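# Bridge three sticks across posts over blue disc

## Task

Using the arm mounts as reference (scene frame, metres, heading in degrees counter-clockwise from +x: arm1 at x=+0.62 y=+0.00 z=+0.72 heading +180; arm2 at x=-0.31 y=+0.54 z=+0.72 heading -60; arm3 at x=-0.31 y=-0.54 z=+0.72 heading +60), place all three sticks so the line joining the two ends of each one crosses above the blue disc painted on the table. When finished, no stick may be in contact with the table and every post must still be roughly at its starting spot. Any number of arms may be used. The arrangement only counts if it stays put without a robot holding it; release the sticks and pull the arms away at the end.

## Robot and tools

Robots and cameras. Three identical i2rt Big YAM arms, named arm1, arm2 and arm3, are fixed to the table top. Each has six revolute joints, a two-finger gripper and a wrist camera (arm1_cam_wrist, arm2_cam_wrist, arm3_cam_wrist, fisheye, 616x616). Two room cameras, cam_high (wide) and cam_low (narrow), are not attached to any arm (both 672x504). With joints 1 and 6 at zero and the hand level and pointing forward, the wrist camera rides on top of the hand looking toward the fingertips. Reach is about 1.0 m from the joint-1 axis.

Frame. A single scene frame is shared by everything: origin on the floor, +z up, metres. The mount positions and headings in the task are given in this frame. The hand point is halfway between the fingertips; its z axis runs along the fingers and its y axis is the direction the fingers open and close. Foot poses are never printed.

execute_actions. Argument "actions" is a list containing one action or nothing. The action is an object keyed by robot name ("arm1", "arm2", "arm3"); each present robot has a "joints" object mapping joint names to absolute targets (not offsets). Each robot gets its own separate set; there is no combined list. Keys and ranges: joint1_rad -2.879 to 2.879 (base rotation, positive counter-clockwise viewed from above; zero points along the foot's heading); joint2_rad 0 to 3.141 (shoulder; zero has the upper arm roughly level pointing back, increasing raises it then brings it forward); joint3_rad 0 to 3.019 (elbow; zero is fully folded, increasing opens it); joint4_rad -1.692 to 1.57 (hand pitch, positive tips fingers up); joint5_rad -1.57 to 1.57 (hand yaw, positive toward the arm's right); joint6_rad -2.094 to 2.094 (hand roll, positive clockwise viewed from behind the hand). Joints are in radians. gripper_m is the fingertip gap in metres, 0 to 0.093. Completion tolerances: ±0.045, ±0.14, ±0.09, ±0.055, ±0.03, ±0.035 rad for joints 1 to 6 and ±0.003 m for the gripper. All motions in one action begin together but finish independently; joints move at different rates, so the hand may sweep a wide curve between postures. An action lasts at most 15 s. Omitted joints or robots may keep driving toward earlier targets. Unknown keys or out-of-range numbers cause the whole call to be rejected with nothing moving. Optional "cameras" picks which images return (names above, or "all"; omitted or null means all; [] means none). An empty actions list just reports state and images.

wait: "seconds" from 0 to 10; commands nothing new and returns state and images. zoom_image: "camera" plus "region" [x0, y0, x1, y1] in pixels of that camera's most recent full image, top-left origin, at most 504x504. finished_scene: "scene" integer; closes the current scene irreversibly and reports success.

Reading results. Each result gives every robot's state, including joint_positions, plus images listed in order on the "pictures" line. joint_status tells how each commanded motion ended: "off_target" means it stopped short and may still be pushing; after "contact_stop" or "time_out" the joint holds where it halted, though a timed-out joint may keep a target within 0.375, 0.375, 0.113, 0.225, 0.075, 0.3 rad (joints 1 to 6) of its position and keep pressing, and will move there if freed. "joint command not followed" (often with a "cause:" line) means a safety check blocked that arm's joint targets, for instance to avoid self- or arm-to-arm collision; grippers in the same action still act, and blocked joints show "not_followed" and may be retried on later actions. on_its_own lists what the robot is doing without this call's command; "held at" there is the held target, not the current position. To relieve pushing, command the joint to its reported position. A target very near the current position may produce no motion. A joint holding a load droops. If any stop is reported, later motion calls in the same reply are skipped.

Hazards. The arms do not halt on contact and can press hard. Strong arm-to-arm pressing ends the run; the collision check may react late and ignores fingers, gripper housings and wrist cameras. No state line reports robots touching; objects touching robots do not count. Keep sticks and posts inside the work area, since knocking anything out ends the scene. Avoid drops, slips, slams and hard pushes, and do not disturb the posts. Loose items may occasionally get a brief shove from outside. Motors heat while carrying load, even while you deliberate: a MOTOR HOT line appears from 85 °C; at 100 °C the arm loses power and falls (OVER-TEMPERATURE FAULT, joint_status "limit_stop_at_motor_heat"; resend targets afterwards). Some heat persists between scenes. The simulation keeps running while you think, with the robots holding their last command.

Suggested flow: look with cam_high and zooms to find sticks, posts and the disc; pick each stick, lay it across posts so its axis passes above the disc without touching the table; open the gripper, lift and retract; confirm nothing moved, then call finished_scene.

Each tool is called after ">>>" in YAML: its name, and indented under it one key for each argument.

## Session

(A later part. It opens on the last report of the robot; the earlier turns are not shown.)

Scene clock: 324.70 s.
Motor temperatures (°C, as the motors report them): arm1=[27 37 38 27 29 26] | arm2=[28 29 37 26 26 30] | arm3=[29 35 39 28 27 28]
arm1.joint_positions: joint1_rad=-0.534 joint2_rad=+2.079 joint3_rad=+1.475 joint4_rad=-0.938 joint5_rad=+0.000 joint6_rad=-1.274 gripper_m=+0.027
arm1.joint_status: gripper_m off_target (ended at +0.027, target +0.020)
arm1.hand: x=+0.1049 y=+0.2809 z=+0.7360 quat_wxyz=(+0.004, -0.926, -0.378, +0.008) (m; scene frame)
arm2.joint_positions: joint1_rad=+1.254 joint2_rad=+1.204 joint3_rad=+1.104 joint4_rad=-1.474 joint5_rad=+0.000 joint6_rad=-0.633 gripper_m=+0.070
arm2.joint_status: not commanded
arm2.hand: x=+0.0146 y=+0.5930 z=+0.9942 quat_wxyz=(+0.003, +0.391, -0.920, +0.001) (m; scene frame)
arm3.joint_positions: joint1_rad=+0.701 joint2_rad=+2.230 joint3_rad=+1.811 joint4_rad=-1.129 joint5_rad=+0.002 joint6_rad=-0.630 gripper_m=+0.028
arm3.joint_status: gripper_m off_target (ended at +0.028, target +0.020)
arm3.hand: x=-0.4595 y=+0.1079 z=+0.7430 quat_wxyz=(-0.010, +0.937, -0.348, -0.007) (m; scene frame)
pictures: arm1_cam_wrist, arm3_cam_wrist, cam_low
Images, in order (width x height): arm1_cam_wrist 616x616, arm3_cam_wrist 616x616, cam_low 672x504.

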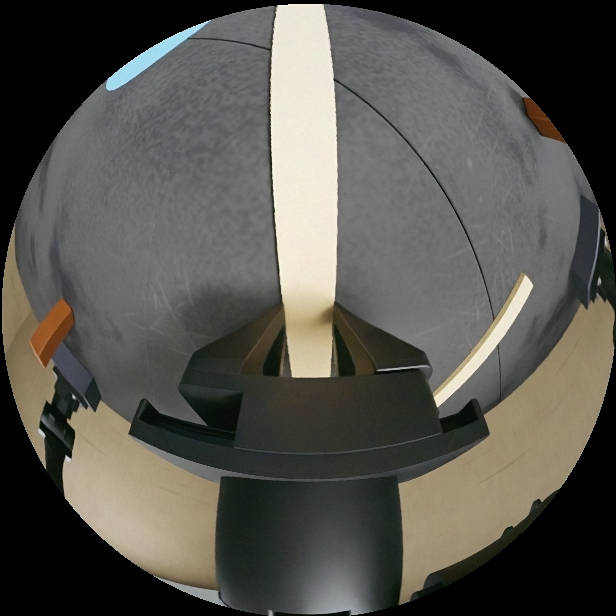

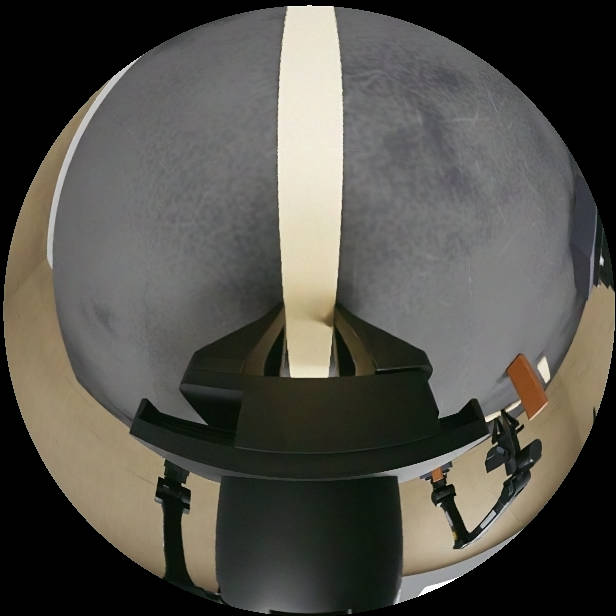

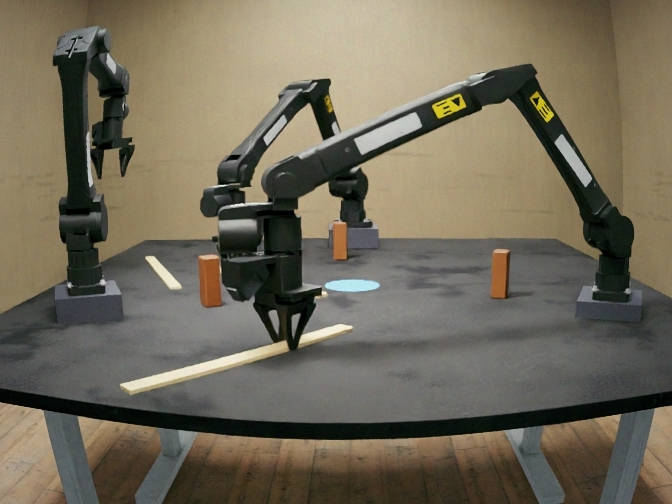

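>>> execute_actions:
  actions:
    - {"arm1":{"joints":{"joint2_rad":1.75,"joint4_rad":-1.27,"gripper_m":0.01}},"arm3":{"joints":{"joint2_rad":1.93,"joint4_rad":-1.44,"gripper_m":0.01}}}

Scene clock: 338.57 s.
Motor temperatures (°C, as the motors report them): arm1=[27 37 38 27 29 26] | arm2=[28 29 37 26 26 30] | arm3=[29 36 39 28 27 28]
arm1.joint_positions: joint1_rad=-0.534 joint2_rad=+1.746 joint3_rad=+1.453 joint4_rad=-1.261 joint5_rad=+0.000 joint6_rad=-1.274 gripper_m=+0.027
arm1.joint_status: gripper_m off_target (ended at +0.027, target +0.010); the others done
arm1.hand: x=+0.1588 y=+0.2533 z=+0.9062 quat_wxyz=(-0.002, -0.926, -0.378, +0.004) (m; scene frame)
arm2.joint_positions: joint1_rad=+1.254 joint2_rad=+1.204 joint3_rad=+1.104 joint4_rad=-1.474 joint5_rad=+0.000 joint6_rad=-0.633 gripper_m=+0.070
arm2.joint_status: not commanded
arm2.hand: x=+0.0146 y=+0.5930 z=+0.9942 quat_wxyz=(+0.003, +0.391, -0.920, +0.001) (m; scene frame)
arm3.joint_positions: joint1_rad=+0.701 joint2_rad=+1.928 joint3_rad=+1.784 joint4_rad=-1.431 joint5_rad=+0.002 joint6_rad=-0.630 gripper_m=+0.028
arm3.joint_status: gripper_m off_target (ended at +0.028, target +0.010); the others done
arm3.hand: x=-0.4438 y=+0.0421 z=+0.9164 quat_wxyz=(+0.001, +0.937, -0.348, +0.000) (m; scene frame)
pictures: arm1_cam_wrist, arm2_cam_wrist, arm3_cam_wrist, cam_high, cam_low
Images, in order (width x height): arm1_cam_wrist 616x616, arm2_cam_wrist 616x616, arm3_cam_wrist 616x616, cam_high 672x504, cam_low 672x504.

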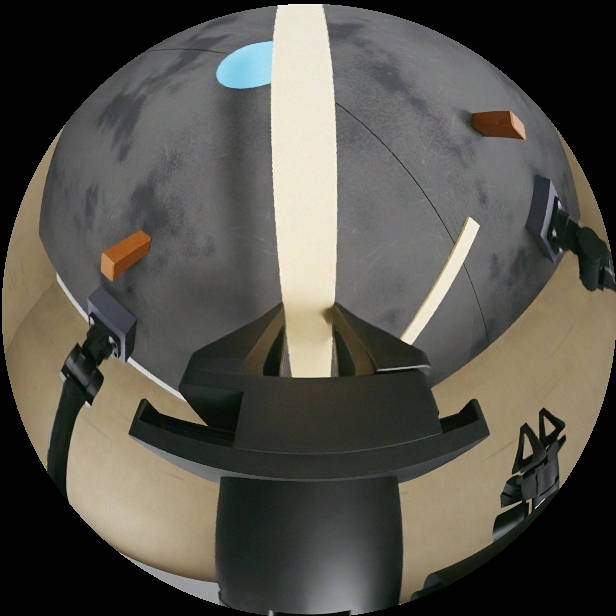

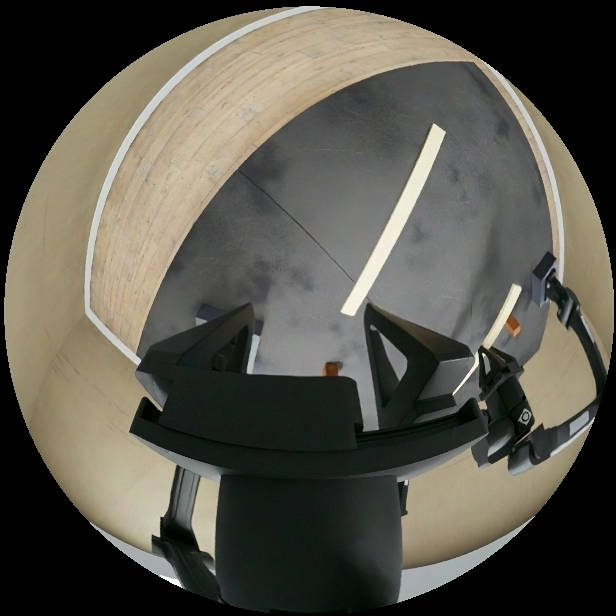

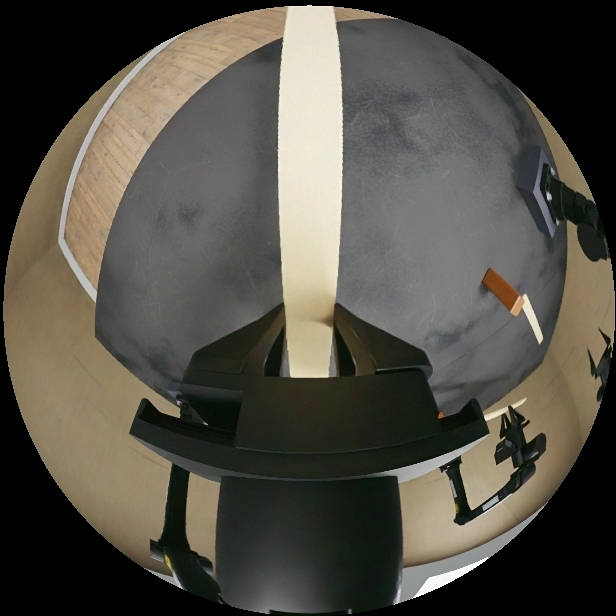

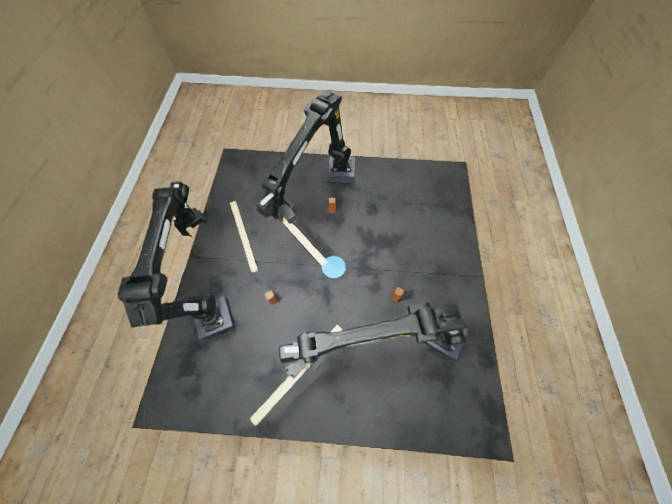

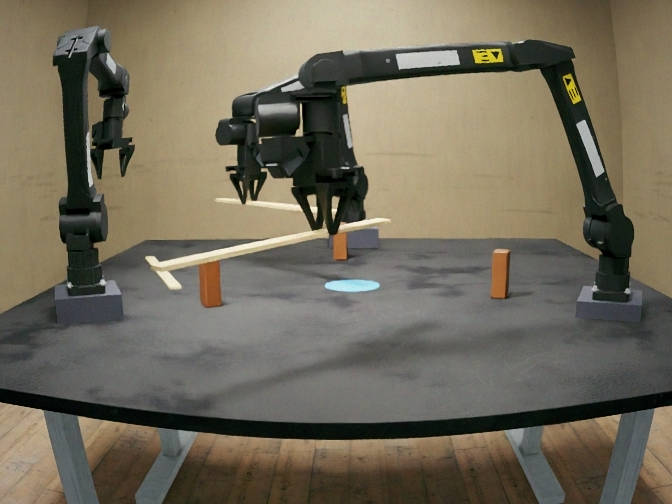

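>>> execute_actions:
  actions:
    - {"arm1":{"joints":{"joint2_rad":1.08,"joint3_rad":1.07,"joint4_rad":-1.45,"joint6_rad":-0.108}},"arm3":{"joints":{"joint1_rad":-0.161,"joint2_rad":1.31,"joint3_rad":1.3,"joint4_rad":-1.56,"joint6_rad":-0.11}}}
  cameras: ["cam_high"]

Scene clock: 444.10 s.
Motor temperatures (°C, as the motors report them): arm1=[27 38 42 27 29 26] | arm2=[28 29 37 26 26 30] | arm3=[29 37 44 28 27 28]
arm1.joint_positions: joint1_rad=-0.534 joint2_rad=+1.071 joint3_rad=+1.065 joint4_rad=-1.443 joint5_rad=+0.000 joint6_rad=-0.116 gripper_m=+0.027
arm1.joint_status: all done
arm1.hand: x=+0.3445 y=+0.1531 z=+1.0232 quat_wxyz=(+0.013, -0.980, +0.191, +0.053) (m; scene frame)
arm2.joint_positions: joint1_rad=+1.254 joint2_rad=+1.204 joint3_rad=+1.104 joint4_rad=-1.474 joint5_rad=+0.000 joint6_rad=-0.633 gripper_m=+0.070
arm2.joint_status: not commanded
arm2.hand: x=+0.0146 y=+0.5930 z=+0.9942 quat_wxyz=(+0.003, +0.391, -0.920, +0.001) (m; scene frame)
arm3.joint_positions: joint1_rad=-0.160 joint2_rad=+1.303 joint3_rad=+1.292 joint4_rad=-1.554 joint5_rad=+0.003 joint6_rad=-0.123 gripper_m=+0.028
arm3.joint_status: all done
arm3.hand: x=-0.0893 y=-0.2391 z=+1.0174 quat_wxyz=(-0.002, +0.506, -0.863, -0.002) (m; scene frame)
pictures: cam_high
Images, in order (width x height): cam_high 672x504.

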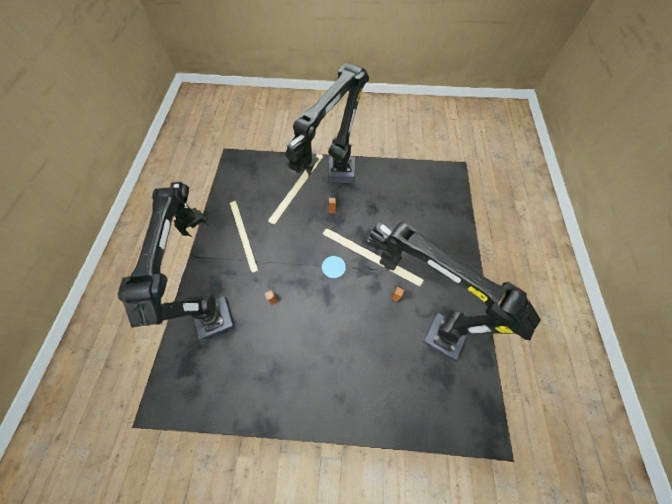

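>>> execute_actions:
  actions:
    - {"arm1":{"joints":{"joint1_rad":-0.3,"joint2_rad":1.0755,"joint3_rad":0.69,"joint4_rad":-0.915}},"arm2":{"joints":{"joint1_rad":0.906,"joint2_rad":1.64,"joint3_rad":0.92,"joint4_rad":-0.83}},"arm3":{"joints":{"joint2_rad":1.135,"joint3_rad":0.787,"joint4_rad":-0.97,"joint6_rad":-0.10}}}

Scene clock: 461.03 s.
Motor temperatures (°C, as the motors report them): arm1=[27 36 42 27 29 26] | arm2=[28 30 37 26 26 30] | arm3=[29 34 44 28 27 28]
arm1.joint_positions: joint1_rad=-0.298 joint2_rad=+1.073 joint3_rad=+0.680 joint4_rad=-0.931 joint5_rad=+0.000 joint6_rad=-0.113 gripper_m=+0.027
arm1.joint_status: all done
arm1.hand: x=+0.3165 y=+0.0836 z=+0.8857 quat_wxyz=(+0.016, -0.990, +0.075, +0.116) (m; scene frame)
arm2.joint_positions: joint1_rad=+0.897 joint2_rad=+1.644 joint3_rad=+0.926 joint4_rad=-0.843 joint5_rad=+0.000 joint6_rad=-0.634 gripper_m=+0.070
arm2.joint_status: all done
arm2.hand: x=+0.0903 y=+0.4613 z=+0.7761 quat_wxyz=(-0.003, +0.222, -0.975, +0.003) (m; scene frame)
arm3.joint_positions: joint1_rad=-0.160 joint2_rad=+1.137 joint3_rad=+0.769 joint4_rad=-0.988 joint5_rad=+0.003 joint6_rad=-0.113 gripper_m=+0.028
arm3.joint_status: all done
arm3.hand: x=-0.1118 y=-0.2689 z=+0.8791 quat_wxyz=(-0.098, +0.499, -0.860, -0.044) (m; scene frame)
pictures: arm1_cam_wrist, arm2_cam_wrist, arm3_cam_wrist, cam_high, cam_low
Images, in order (width x height): arm1_cam_wrist 616x616, arm2_cam_wrist 616x616, arm3_cam_wrist 616x616, cam_high 672x504, cam_low 672x504.

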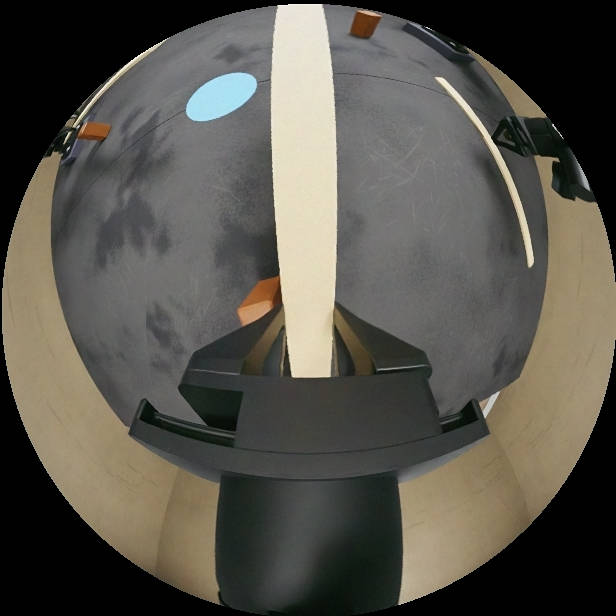

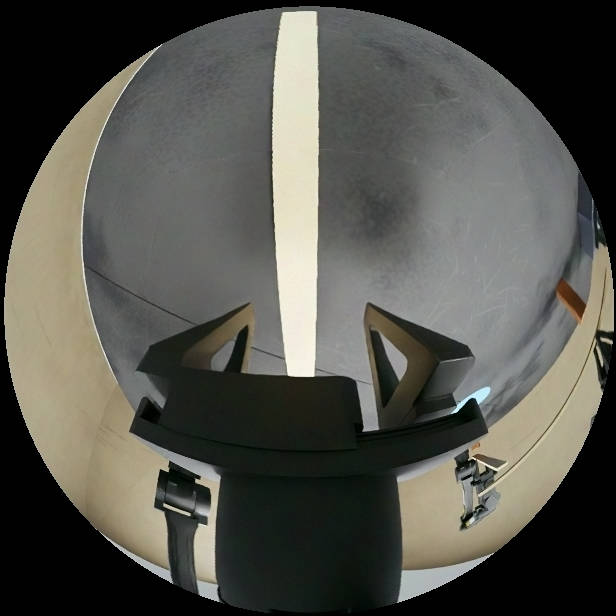

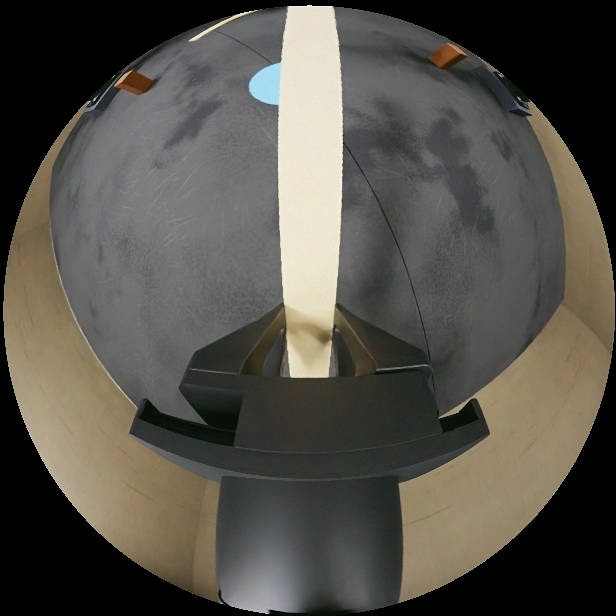

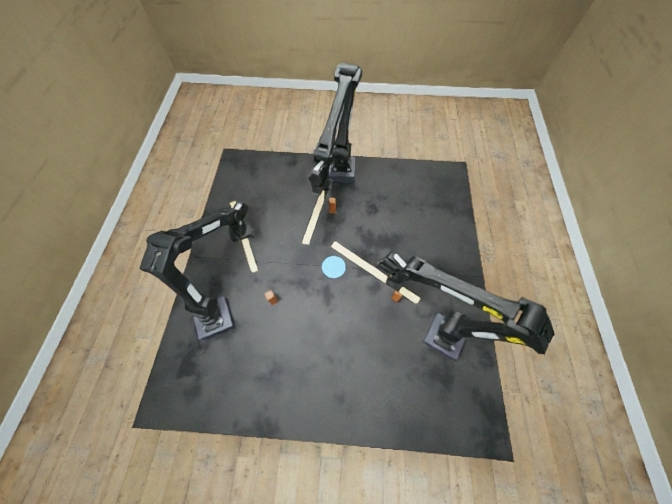

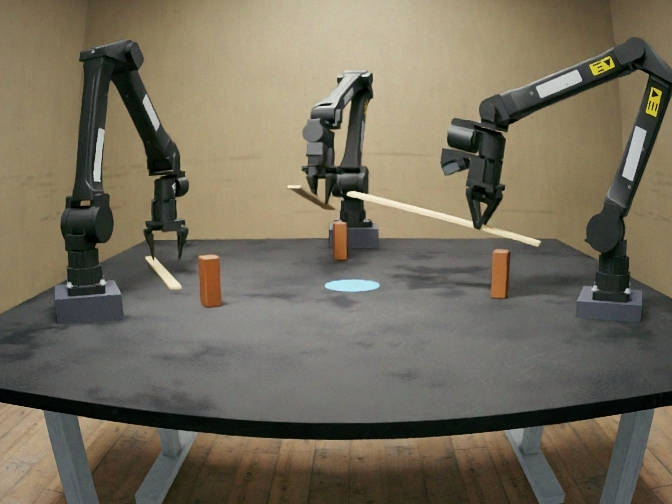

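>>> execute_actions:
  actions:
    - {"arm1":{"joints":{"joint1_rad":-0.145}},"arm2":{"joints":{"joint1_rad":0.92,"joint2_rad":1.74,"joint3_rad":0.88,"joint4_rad":-0.725}}}
  cameras: ["arm1_cam_wrist","arm2_cam_wrist","cam_low"]

Scene clock: 475.57 s.
Motor temperatures (°C, as the motors report them): arm1=[27 36 42 27 29 26] | arm2=[28 30 36 26 26 30] | arm3=[29 33 44 28 27 28]
arm1.joint_positions: joint1_rad=-0.143 joint2_rad=+1.073 joint3_rad=+0.680 joint4_rad=-0.931 joint5_rad=+0.000 joint6_rad=-0.113 gripper_m=+0.027
arm1.joint_status: all done
arm1.hand: x=+0.3075 y=+0.0358 z=+0.8863 quat_wxyz=(+0.007, -0.993, -0.002, +0.118) (m; scene frame)
arm2.joint_positions: joint1_rad=+0.916 joint2_rad=+1.727 joint3_rad=+0.892 joint4_rad=-0.735 joint5_rad=+0.001 joint6_rad=-0.635 gripper_m=+0.070
arm2.joint_status: all done
arm2.hand: x=+0.0885 y=+0.4692 z=+0.7346 quat_wxyz=(+0.002, +0.232, -0.973, +0.002) (m; scene frame)
arm3.joint_positions: joint1_rad=-0.160 joint2_rad=+1.137 joint3_rad=+0.769 joint4_rad=-0.988 joint5_rad=+0.003 joint6_rad=-0.113 gripper_m=+0.028
arm3.joint_status: not commanded
arm3.hand: x=-0.1118 y=-0.2689 z=+0.8791 quat_wxyz=(-0.098, +0.499, -0.860, -0.044) (m; scene frame)
pictures: arm1_cam_wrist, arm2_cam_wrist, cam_low
Images, in order (width x height): arm1_cam_wrist 616x616, arm2_cam_wrist 616x616, cam_low 672x504.

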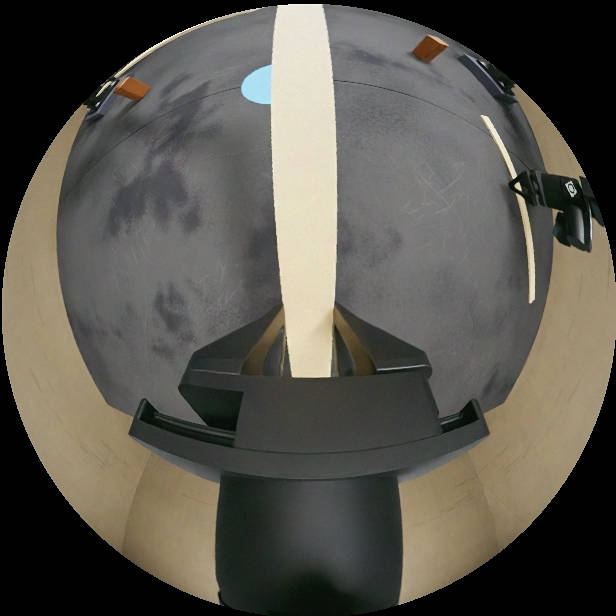

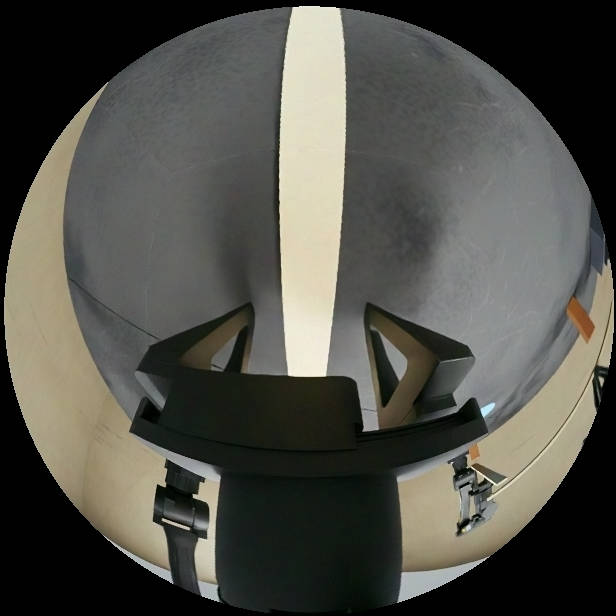

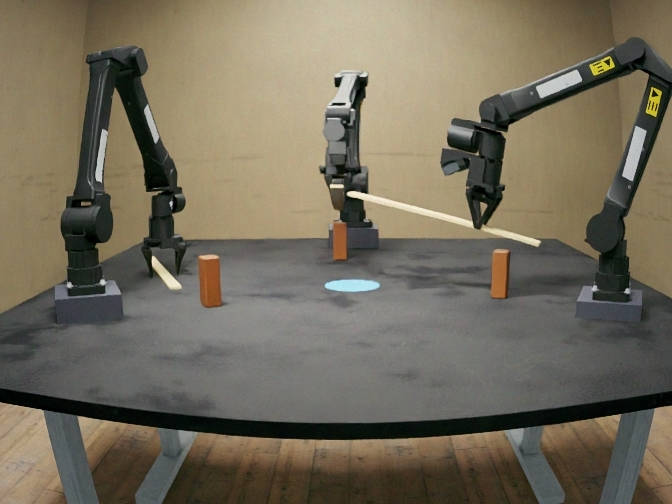

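>>> execute_actions:
  actions:
    - {"arm2":{"joints":{"gripper_m":0.01}}}
  cameras: ["arm2_cam_wrist"]

Scene clock: 481.77 s.
Motor temperatures (°C, as the motors report them): arm1=[27 35 42 27 29 26] | arm2=[28 30 36 26 26 30] | arm3=[29 33 45 28 27 28]
arm1.joint_positions: joint1_rad=-0.143 joint2_rad=+1.073 joint3_rad=+0.680 joint4_rad=-0.931 joint5_rad=+0.000 joint6_rad=-0.113 gripper_m=+0.027
arm1.joint_status: not commanded
arm1.hand: x=+0.3075 y=+0.0358 z=+0.8863 quat_wxyz=(+0.007, -0.993, -0.002, +0.118) (m; scene frame)
arm2.joint_positions: joint1_rad=+0.916 joint2_rad=+1.727 joint3_rad=+0.892 joint4_rad=-0.735 joint5_rad=+0.001 joint6_rad=-0.635 gripper_m=+0.027
arm2.joint_status: gripper_m off_target (ended at +0.027, target +0.010)
arm2.hand: x=+0.0885 y=+0.4692 z=+0.7346 quat_wxyz=(+0.002, +0.232, -0.973, +0.002) (m; scene frame)
arm3.joint_positions: joint1_rad=-0.160 joint2_rad=+1.137 joint3_rad=+0.769 joint4_rad=-0.988 joint5_rad=+0.003 joint6_rad=-0.113 gripper_m=+0.028
arm3.joint_status: not commanded
arm3.hand: x=-0.1118 y=-0.2689 z=+0.8791 quat_wxyz=(-0.098, +0.499, -0.860, -0.044) (m; scene frame)
pictures: arm2_cam_wrist
Images, in order (width x height): arm2_cam_wrist 616x616.

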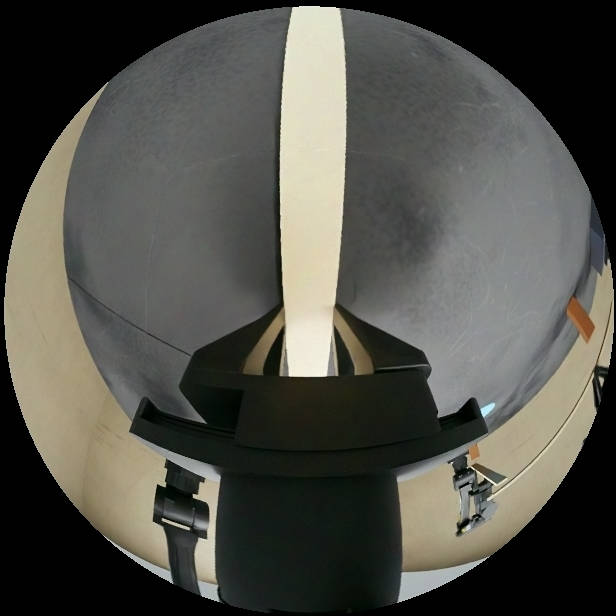

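>>> execute_actions:
  actions:
    - {"arm2":{"joints":{"joint2_rad":1.122,"joint3_rad":0.95,"joint4_rad":-1.2,"joint6_rad":-0.066}}}
  cameras: ["cam_high"]

>>> execute_actions:
  actions:
    - {"arm2":{"joints":{"joint1_rad":-0.033}}}
  cameras: ["cam_high"]

Scene clock: 506.00 s.
Motor temperatures (°C, as the motors report them): arm1=[27 35 42 27 29 26] | arm2=[28 30 36 26 26 30] | arm3=[29 32 45 28 27 28]
arm1.joint_positions: joint1_rad=-0.143 joint2_rad=+1.073 joint3_rad=+0.680 joint4_rad=-0.931 joint5_rad=+0.000 joint6_rad=-0.113 gripper_m=+0.027
arm1.joint_status: not commanded
arm1.hand: x=+0.3075 y=+0.0358 z=+0.8863 quat_wxyz=(+0.007, -0.993, -0.002, +0.118) (m; scene frame)
arm2.joint_positions: joint1_rad=+0.916 joint2_rad=+1.113 joint3_rad=+0.913 joint4_rad=-1.190 joint5_rad=+0.001 joint6_rad=-0.074 gripper_m=+0.027
arm2.joint_status: all done
arm2.hand: x=+0.0197 y=+0.4814 z=+0.9526 quat_wxyz=(-0.089, -0.046, -0.995, +0.013) (m; scene frame)
arm3.joint_positions: joint1_rad=-0.160 joint2_rad=+1.137 joint3_rad=+0.769 joint4_rad=-0.988 joint5_rad=+0.003 joint6_rad=-0.113 gripper_m=+0.028
arm3.joint_status: not commanded
arm3.hand: x=-0.1118 y=-0.2689 z=+0.8791 quat_wxyz=(-0.098, +0.499, -0.860, -0.044) (m; scene frame)
pictures: cam_high
Images, in order (width x height): cam_high 672x504.

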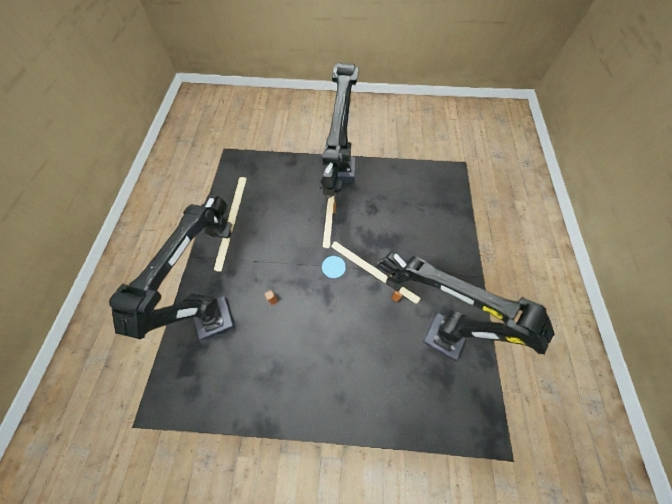

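Scene clock: 507.47 s.
Motor temperatures (°C, as the motors report them): arm1=[27 35 42 27 29 26] | arm2=[28 30 36 26 26 30] | arm3=[29 32 45 28 27 28]
arm1.joint_positions: joint1_rad=-0.143 joint2_rad=+1.073 joint3_rad=+0.680 joint4_rad=-0.931 joint5_rad=+0.000 joint6_rad=-0.113 gripper_m=+0.027
arm1.joint_status: not commanded
arm1.hand: x=+0.3075 y=+0.0358 z=+0.8863 quat_wxyz=(+0.007, -0.993, -0.002, +0.118) (m; scene frame)
arm2.joint_positions: joint1_rad=-0.033 joint2_rad=+1.116 joint3_rad=+0.913 joint4_rad=-1.190 joint5_rad=+0.001 joint6_rad=-0.072 gripper_m=+0.027
arm2.joint_status: all done
arm2.hand: x=-0.1632 y=+0.2370 z=+0.9527 quat_wxyz=(-0.073, -0.497, -0.863, +0.052) (m; scene frame)
arm3.joint_positions: joint1_rad=-0.160 joint2_rad=+1.137 joint3_rad=+0.769 joint4_rad=-0.988 joint5_rad=+0.003 joint6_rad=-0.113 gripper_m=+0.028
arm3.joint_status: not commanded
arm3.hand: x=-0.1118 y=-0.2689 z=+0.8791 quat_wxyz=(-0.098, +0.499, -0.860, -0.044) (m; scene frame)
pictures: cam_high
Images, in order (width x height): cam_high 672x504.

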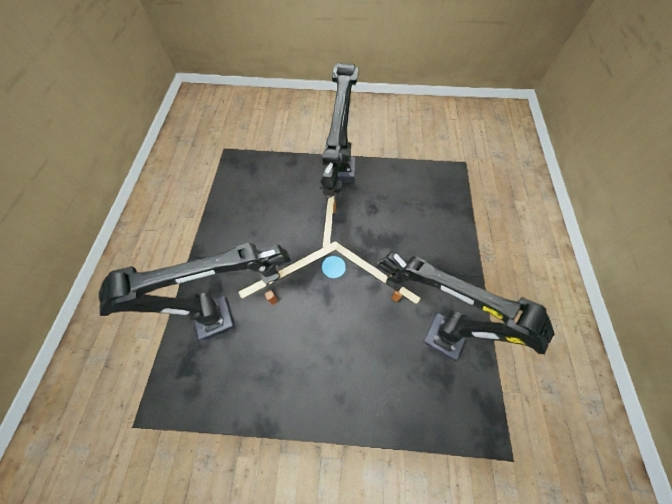

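>>> execute_actions:
  actions:
    - {"arm2":{"joints":{"joint3_rad":0.73,"joint4_rad":-0.915}},"arm3":{"joints":{"joint3_rad":0.815,"joint4_rad":-0.965}}}

Scene clock: 515.57 s.
Motor temperatures (°C, as the motors report them): arm1=[27 35 42 27 29 26] | arm2=[28 30 38 26 26 30] | arm3=[29 32 45 28 27 28]
arm1.joint_positions: joint1_rad=-0.143 joint2_rad=+1.073 joint3_rad=+0.680 joint4_rad=-0.931 joint5_rad=+0.000 joint6_rad=-0.113 gripper_m=+0.027
arm1.joint_status: not commanded
arm1.hand: x=+0.3075 y=+0.0358 z=+0.8863 quat_wxyz=(+0.007, -0.993, -0.002, +0.118) (m; scene frame)
arm2.joint_positions: joint1_rad=-0.033 joint2_rad=+1.121 joint3_rad=+0.735 joint4_rad=-0.932 joint5_rad=+0.001 joint6_rad=-0.072 gripper_m=+0.027
arm2.joint_status: all done
arm2.hand: x=-0.1635 y=+0.2373 z=+0.8903 quat_wxyz=(-0.104, -0.494, -0.860, +0.073) (m; scene frame)
arm3.joint_positions: joint1_rad=-0.160 joint2_rad=+1.137 joint3_rad=+0.769 joint4_rad=-0.983 joint5_rad=+0.003 joint6_rad=-0.113 gripper_m=+0.028
arm3.joint_status: all done
arm3.hand: x=-0.1111 y=-0.2679 z=+0.8794 quat_wxyz=(-0.100, +0.498, -0.860, -0.045) (m; scene frame)
pictures: arm1_cam_wrist, arm2_cam_wrist, arm3_cam_wrist, cam_high, cam_low
Images, in order (width x height): arm1_cam_wrist 616x616, arm2_cam_wrist 616x616, arm3_cam_wrist 616x616, cam_high 672x504, cam_low 672x504.

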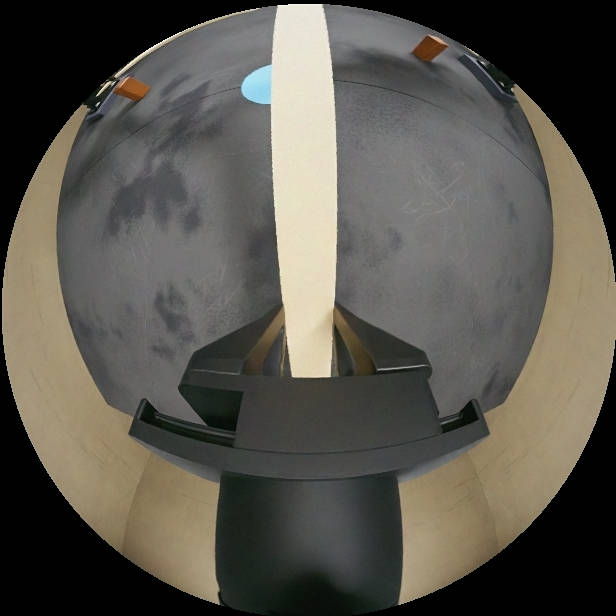

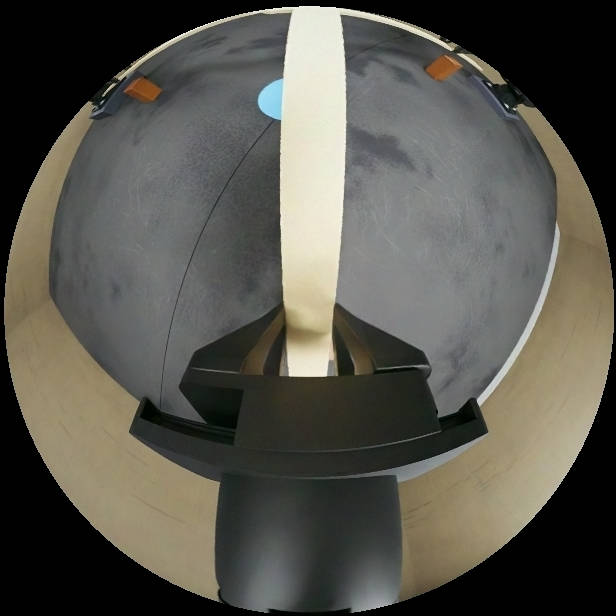

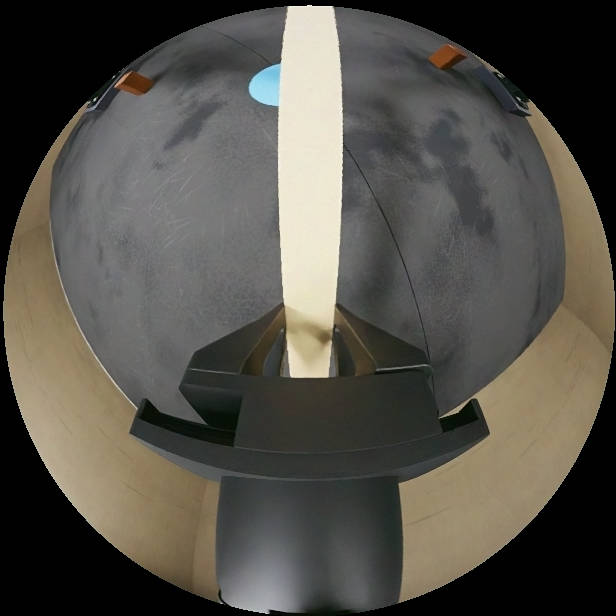

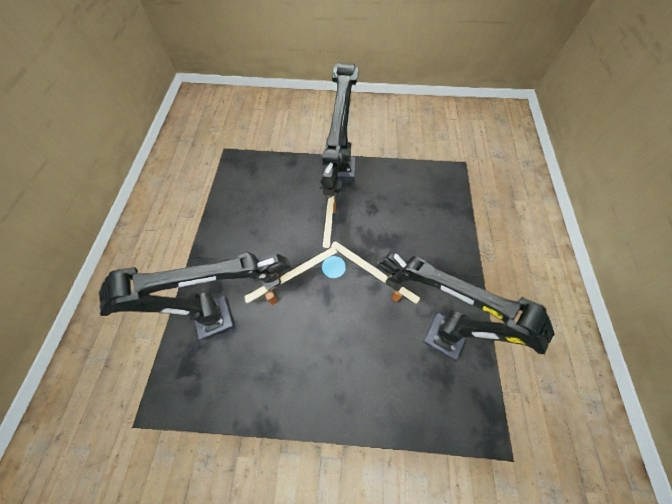

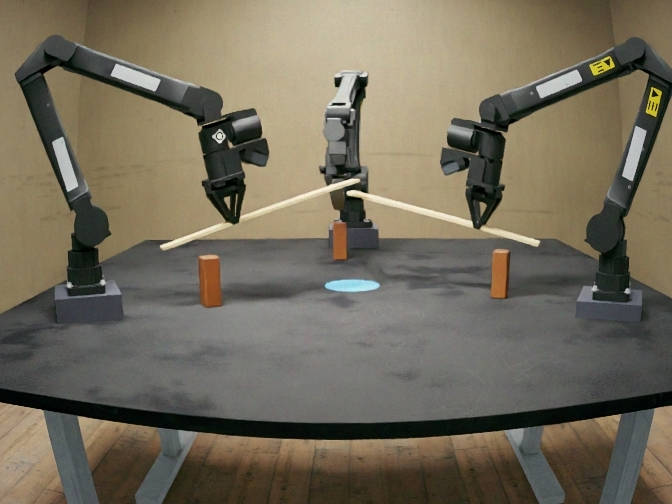

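>>> zoom_image:
  camera: "arm2_cam_wrist"
  region: [230, 280, 390, 390]

>>> zoom_image:
  camera: "cam_high"
  region: [220, 160, 440, 330]

Region (230, 280, 390, 390) of arm2_cam_wrist's 616x616 image, scaled by 3.150, with more detail than that image has; it fills the top 346 rows of this view, and the rest is white.

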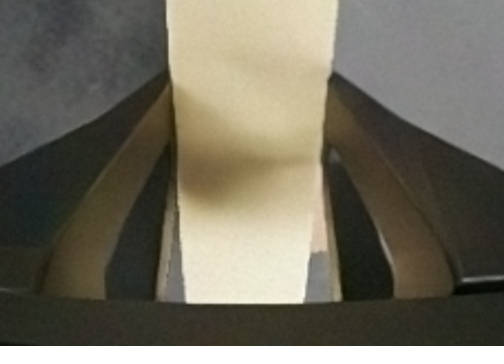

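Region (220, 160, 440, 330) of cam_high's 672x504 image, scaled by 2.291, with more detail than that image has; it fills the top 389 rows of this view, and the rest is white.

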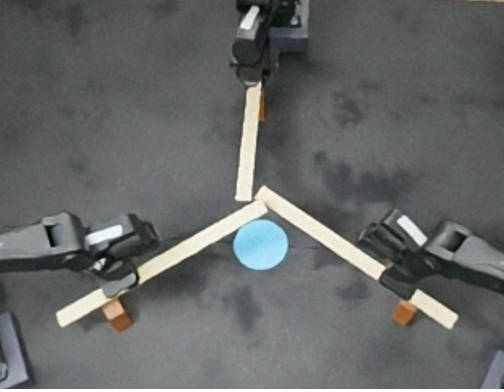

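>>> zoom_image:
  camera: "arm1_cam_wrist"
  region: [230, 280, 390, 390]

>>> zoom_image:
  camera: "arm3_cam_wrist"
  region: [230, 280, 390, 390]

>>> zoom_image:
  camera: "cam_low"
  region: [140, 150, 560, 320]

Region (230, 280, 390, 390) of arm1_cam_wrist's 616x616 image, scaled by 3.150, with more detail than that image has; it fills the top 346 rows of this view, and the rest is white.

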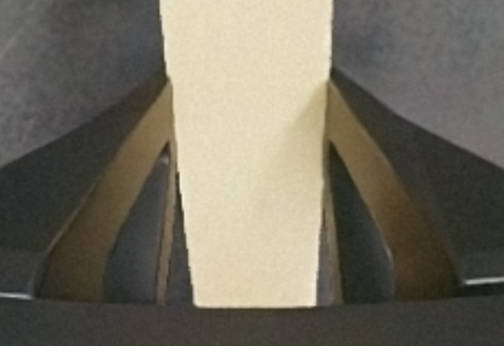

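Region (230, 280, 390, 390) of arm3_cam_wrist's 616x616 image, scaled by 3.150, with more detail than that image has; it fills the top 346 rows of this view, and the rest is white.

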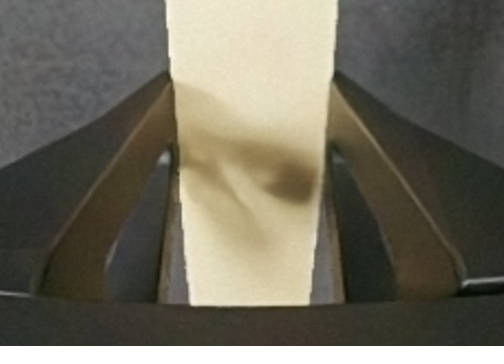

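Region (140, 150, 560, 320) of cam_low's 672x504 image, scaled by 1.200, with more detail than that image has; it fills the top 204 rows of this view, and the rest is white.

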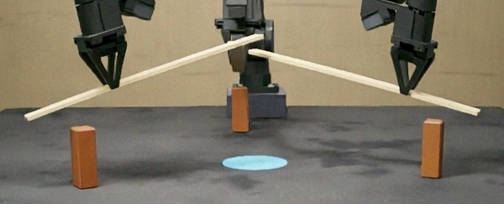

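>>> execute_actions:
  actions:
    - {"arm1":{"joints":{"joint1_rad":-0.118,"joint2_rad":1.305,"joint3_rad":0.89,"joint4_rad":-0.853,"joint6_rad":-0.075}},"arm2":{"joints":{"joint2_rad":1.323,"joint3_rad":0.92,"joint4_rad":-0.878,"joint6_rad":-0.11}},"arm3":{"joints":{"joint1_rad":-0.14,"joint2_rad":1.337,"joint3_rad":0.985,"joint4_rad":-0.926,"joint6_rad":-0.088}}}

Scene clock: 583.90 s.
Motor temperatures (°C, as the motors report them): arm1=[27 34 43 27 29 26] | arm2=[28 30 38 26 26 30] | arm3=[29 31 50 28 27 28]
arm1.joint_positions: joint1_rad=-0.124 joint2_rad=+1.303 joint3_rad=+0.855 joint4_rad=-0.860 joint5_rad=+0.000 joint6_rad=-0.083 gripper_m=+0.027
arm1.joint_status: all done
arm1.hand: x=+0.2253 y=+0.0374 z=+0.8853 quat_wxyz=(+0.004, -0.992, +0.004, +0.127) (m; scene frame)
arm2.joint_positions: joint1_rad=-0.033 joint2_rad=+1.326 joint3_rad=+0.873 joint4_rad=-0.888 joint5_rad=+0.001 joint6_rad=-0.103 gripper_m=+0.027
arm2.joint_status: all done
arm2.hand: x=-0.1365 y=+0.1819 z=+0.8788 quat_wxyz=(-0.093, -0.482, -0.869, +0.068) (m; scene frame)
arm3.joint_positions: joint1_rad=-0.144 joint2_rad=+1.348 joint3_rad=+0.935 joint4_rad=-0.942 joint5_rad=+0.002 joint6_rad=-0.104 gripper_m=+0.028
arm3.joint_status: all done
arm3.hand: x=-0.0737 y=-0.2058 z=+0.8751 quat_wxyz=(-0.097, +0.501, -0.858, -0.045) (m; scene frame)
pictures: arm1_cam_wrist, arm2_cam_wrist, arm3_cam_wrist, cam_high, cam_low
Images, in order (width x height): arm1_cam_wrist 616x616, arm2_cam_wrist 616x616, arm3_cam_wrist 616x616, cam_high 672x504, cam_low 672x504.

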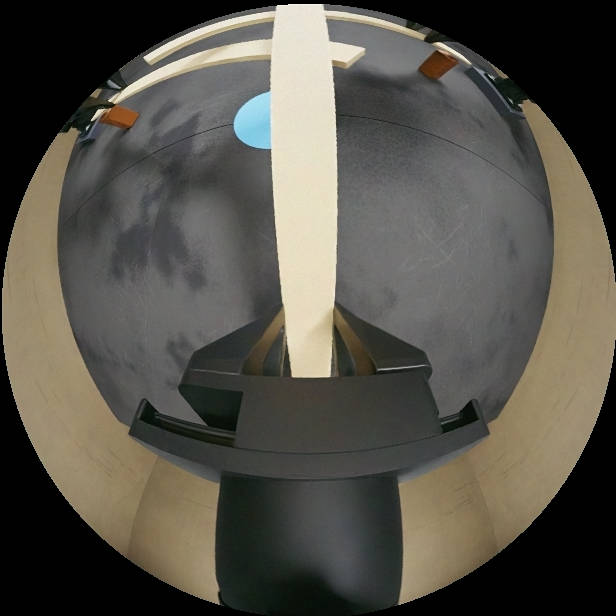

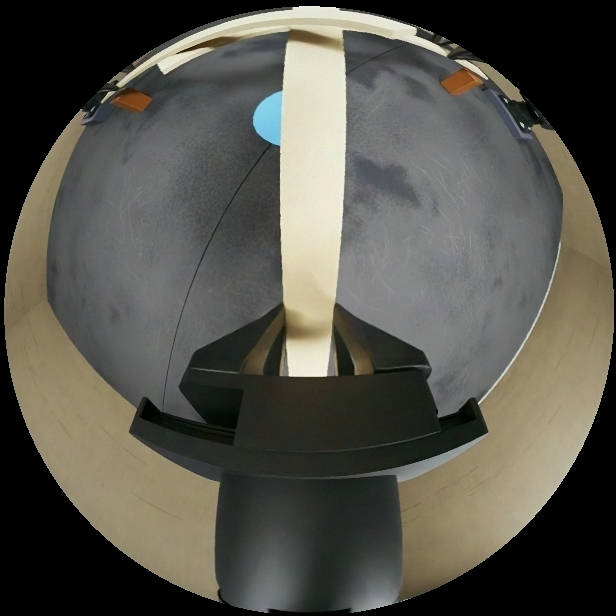

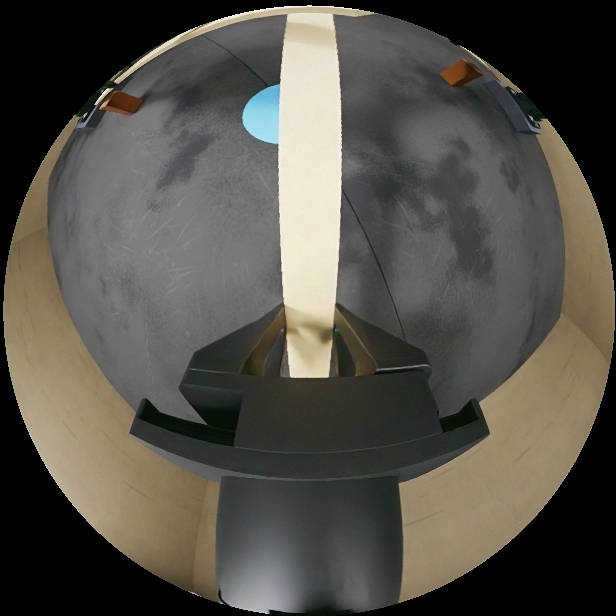

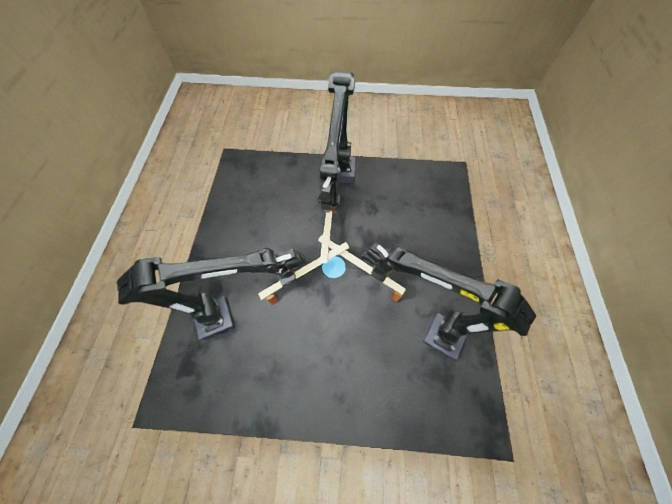

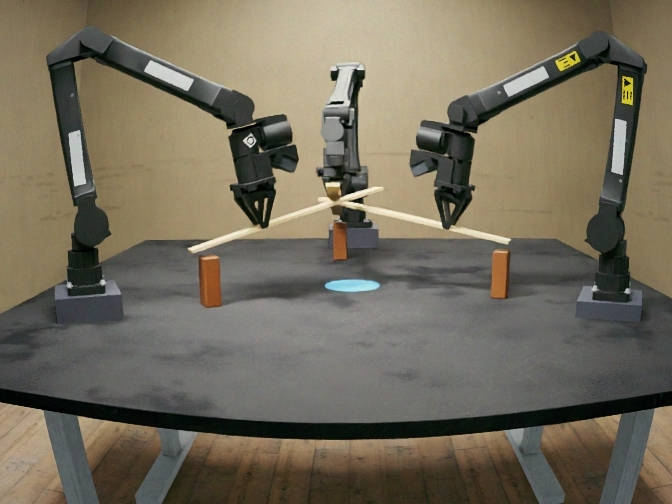

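>>> zoom_image:
  camera: "cam_high"
  region: [250, 185, 420, 315]

>>> zoom_image:
  camera: "cam_low"
  region: [170, 150, 530, 320]

Region (250, 185, 420, 315) of cam_high's 672x504 image, scaled by 2.965, with more detail than that image has; it fills the top 385 rows of this view, and the rest is white.

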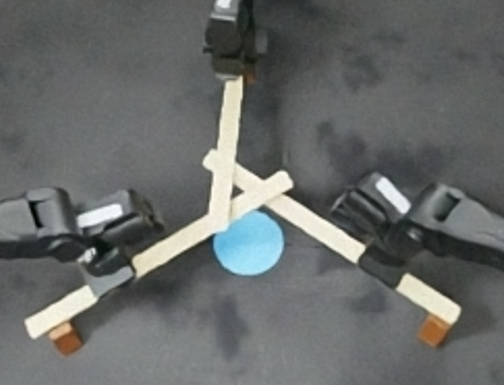

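Region (170, 150, 530, 320) of cam_low's 672x504 image, scaled by 1.400, with more detail than that image has; it fills the top 238 rows of this view, and the rest is white.

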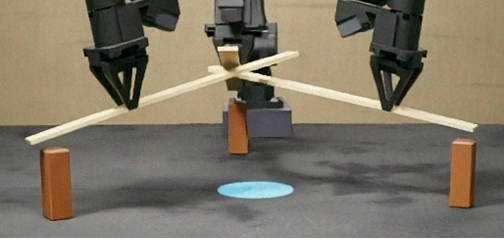

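>>> execute_actions:
  actions:
    - {"arm1":{"joints":{"joint4_rad":-0.77}},"arm2":{"joints":{"joint4_rad":-0.775}},"arm3":{"joints":{"joint2_rad":1.12,"joint3_rad":0.80,"joint4_rad":-0.97}}}
  cameras: ["cam_high","cam_low"]

Scene clock: 617.53 s.
Motor temperatures (°C, as the motors report them): arm1=[27 34 46 27 29 26] | arm2=[28 30 43 26 26 30] | arm3=[29 32 52 28 27 28]
arm1.joint_positions: joint1_rad=-0.124 joint2_rad=+1.303 joint3_rad=+0.855 joint4_rad=-0.787 joint5_rad=+0.000 joint6_rad=-0.082 gripper_m=+0.027
arm1.joint_status: all done
arm1.hand: x=+0.2083 y=+0.0391 z=+0.8904 quat_wxyz=(+0.008, -0.987, +0.005, +0.162) (m; scene frame)
arm2.joint_positions: joint1_rad=-0.033 joint2_rad=+1.326 joint3_rad=+0.873 joint4_rad=-0.791 joint5_rad=+0.001 joint6_rad=-0.103 gripper_m=+0.027
arm2.joint_status: all done
arm2.hand: x=-0.1265 y=+0.1615 z=+0.8853 quat_wxyz=(-0.132, -0.478, -0.863, +0.095) (m; scene frame)
arm3.joint_positions: joint1_rad=-0.144 joint2_rad=+1.119 joint3_rad=+0.788 joint4_rad=-0.967 joint5_rad=+0.002 joint6_rad=-0.099 gripper_m=+0.028
arm3.joint_status: all done
arm3.hand: x=-0.1094 y=-0.2564 z=+0.8937 quat_wxyz=(-0.123, +0.497, -0.857, -0.057) (m; scene frame)
pictures: cam_high, cam_low
Images, in order (width x height): cam_high 672x504, cam_low 672x504.

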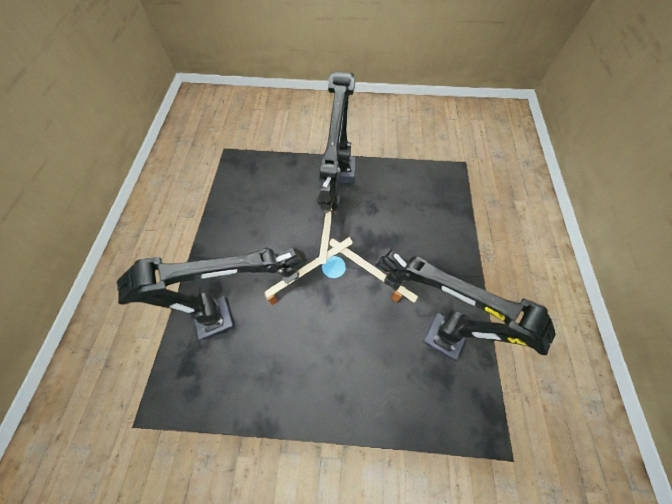

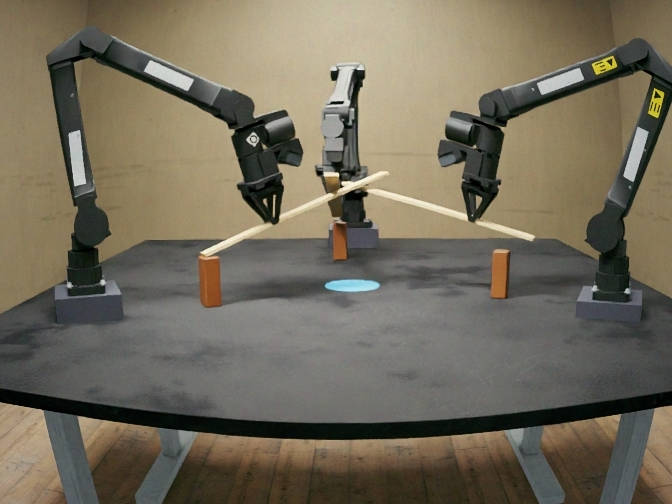

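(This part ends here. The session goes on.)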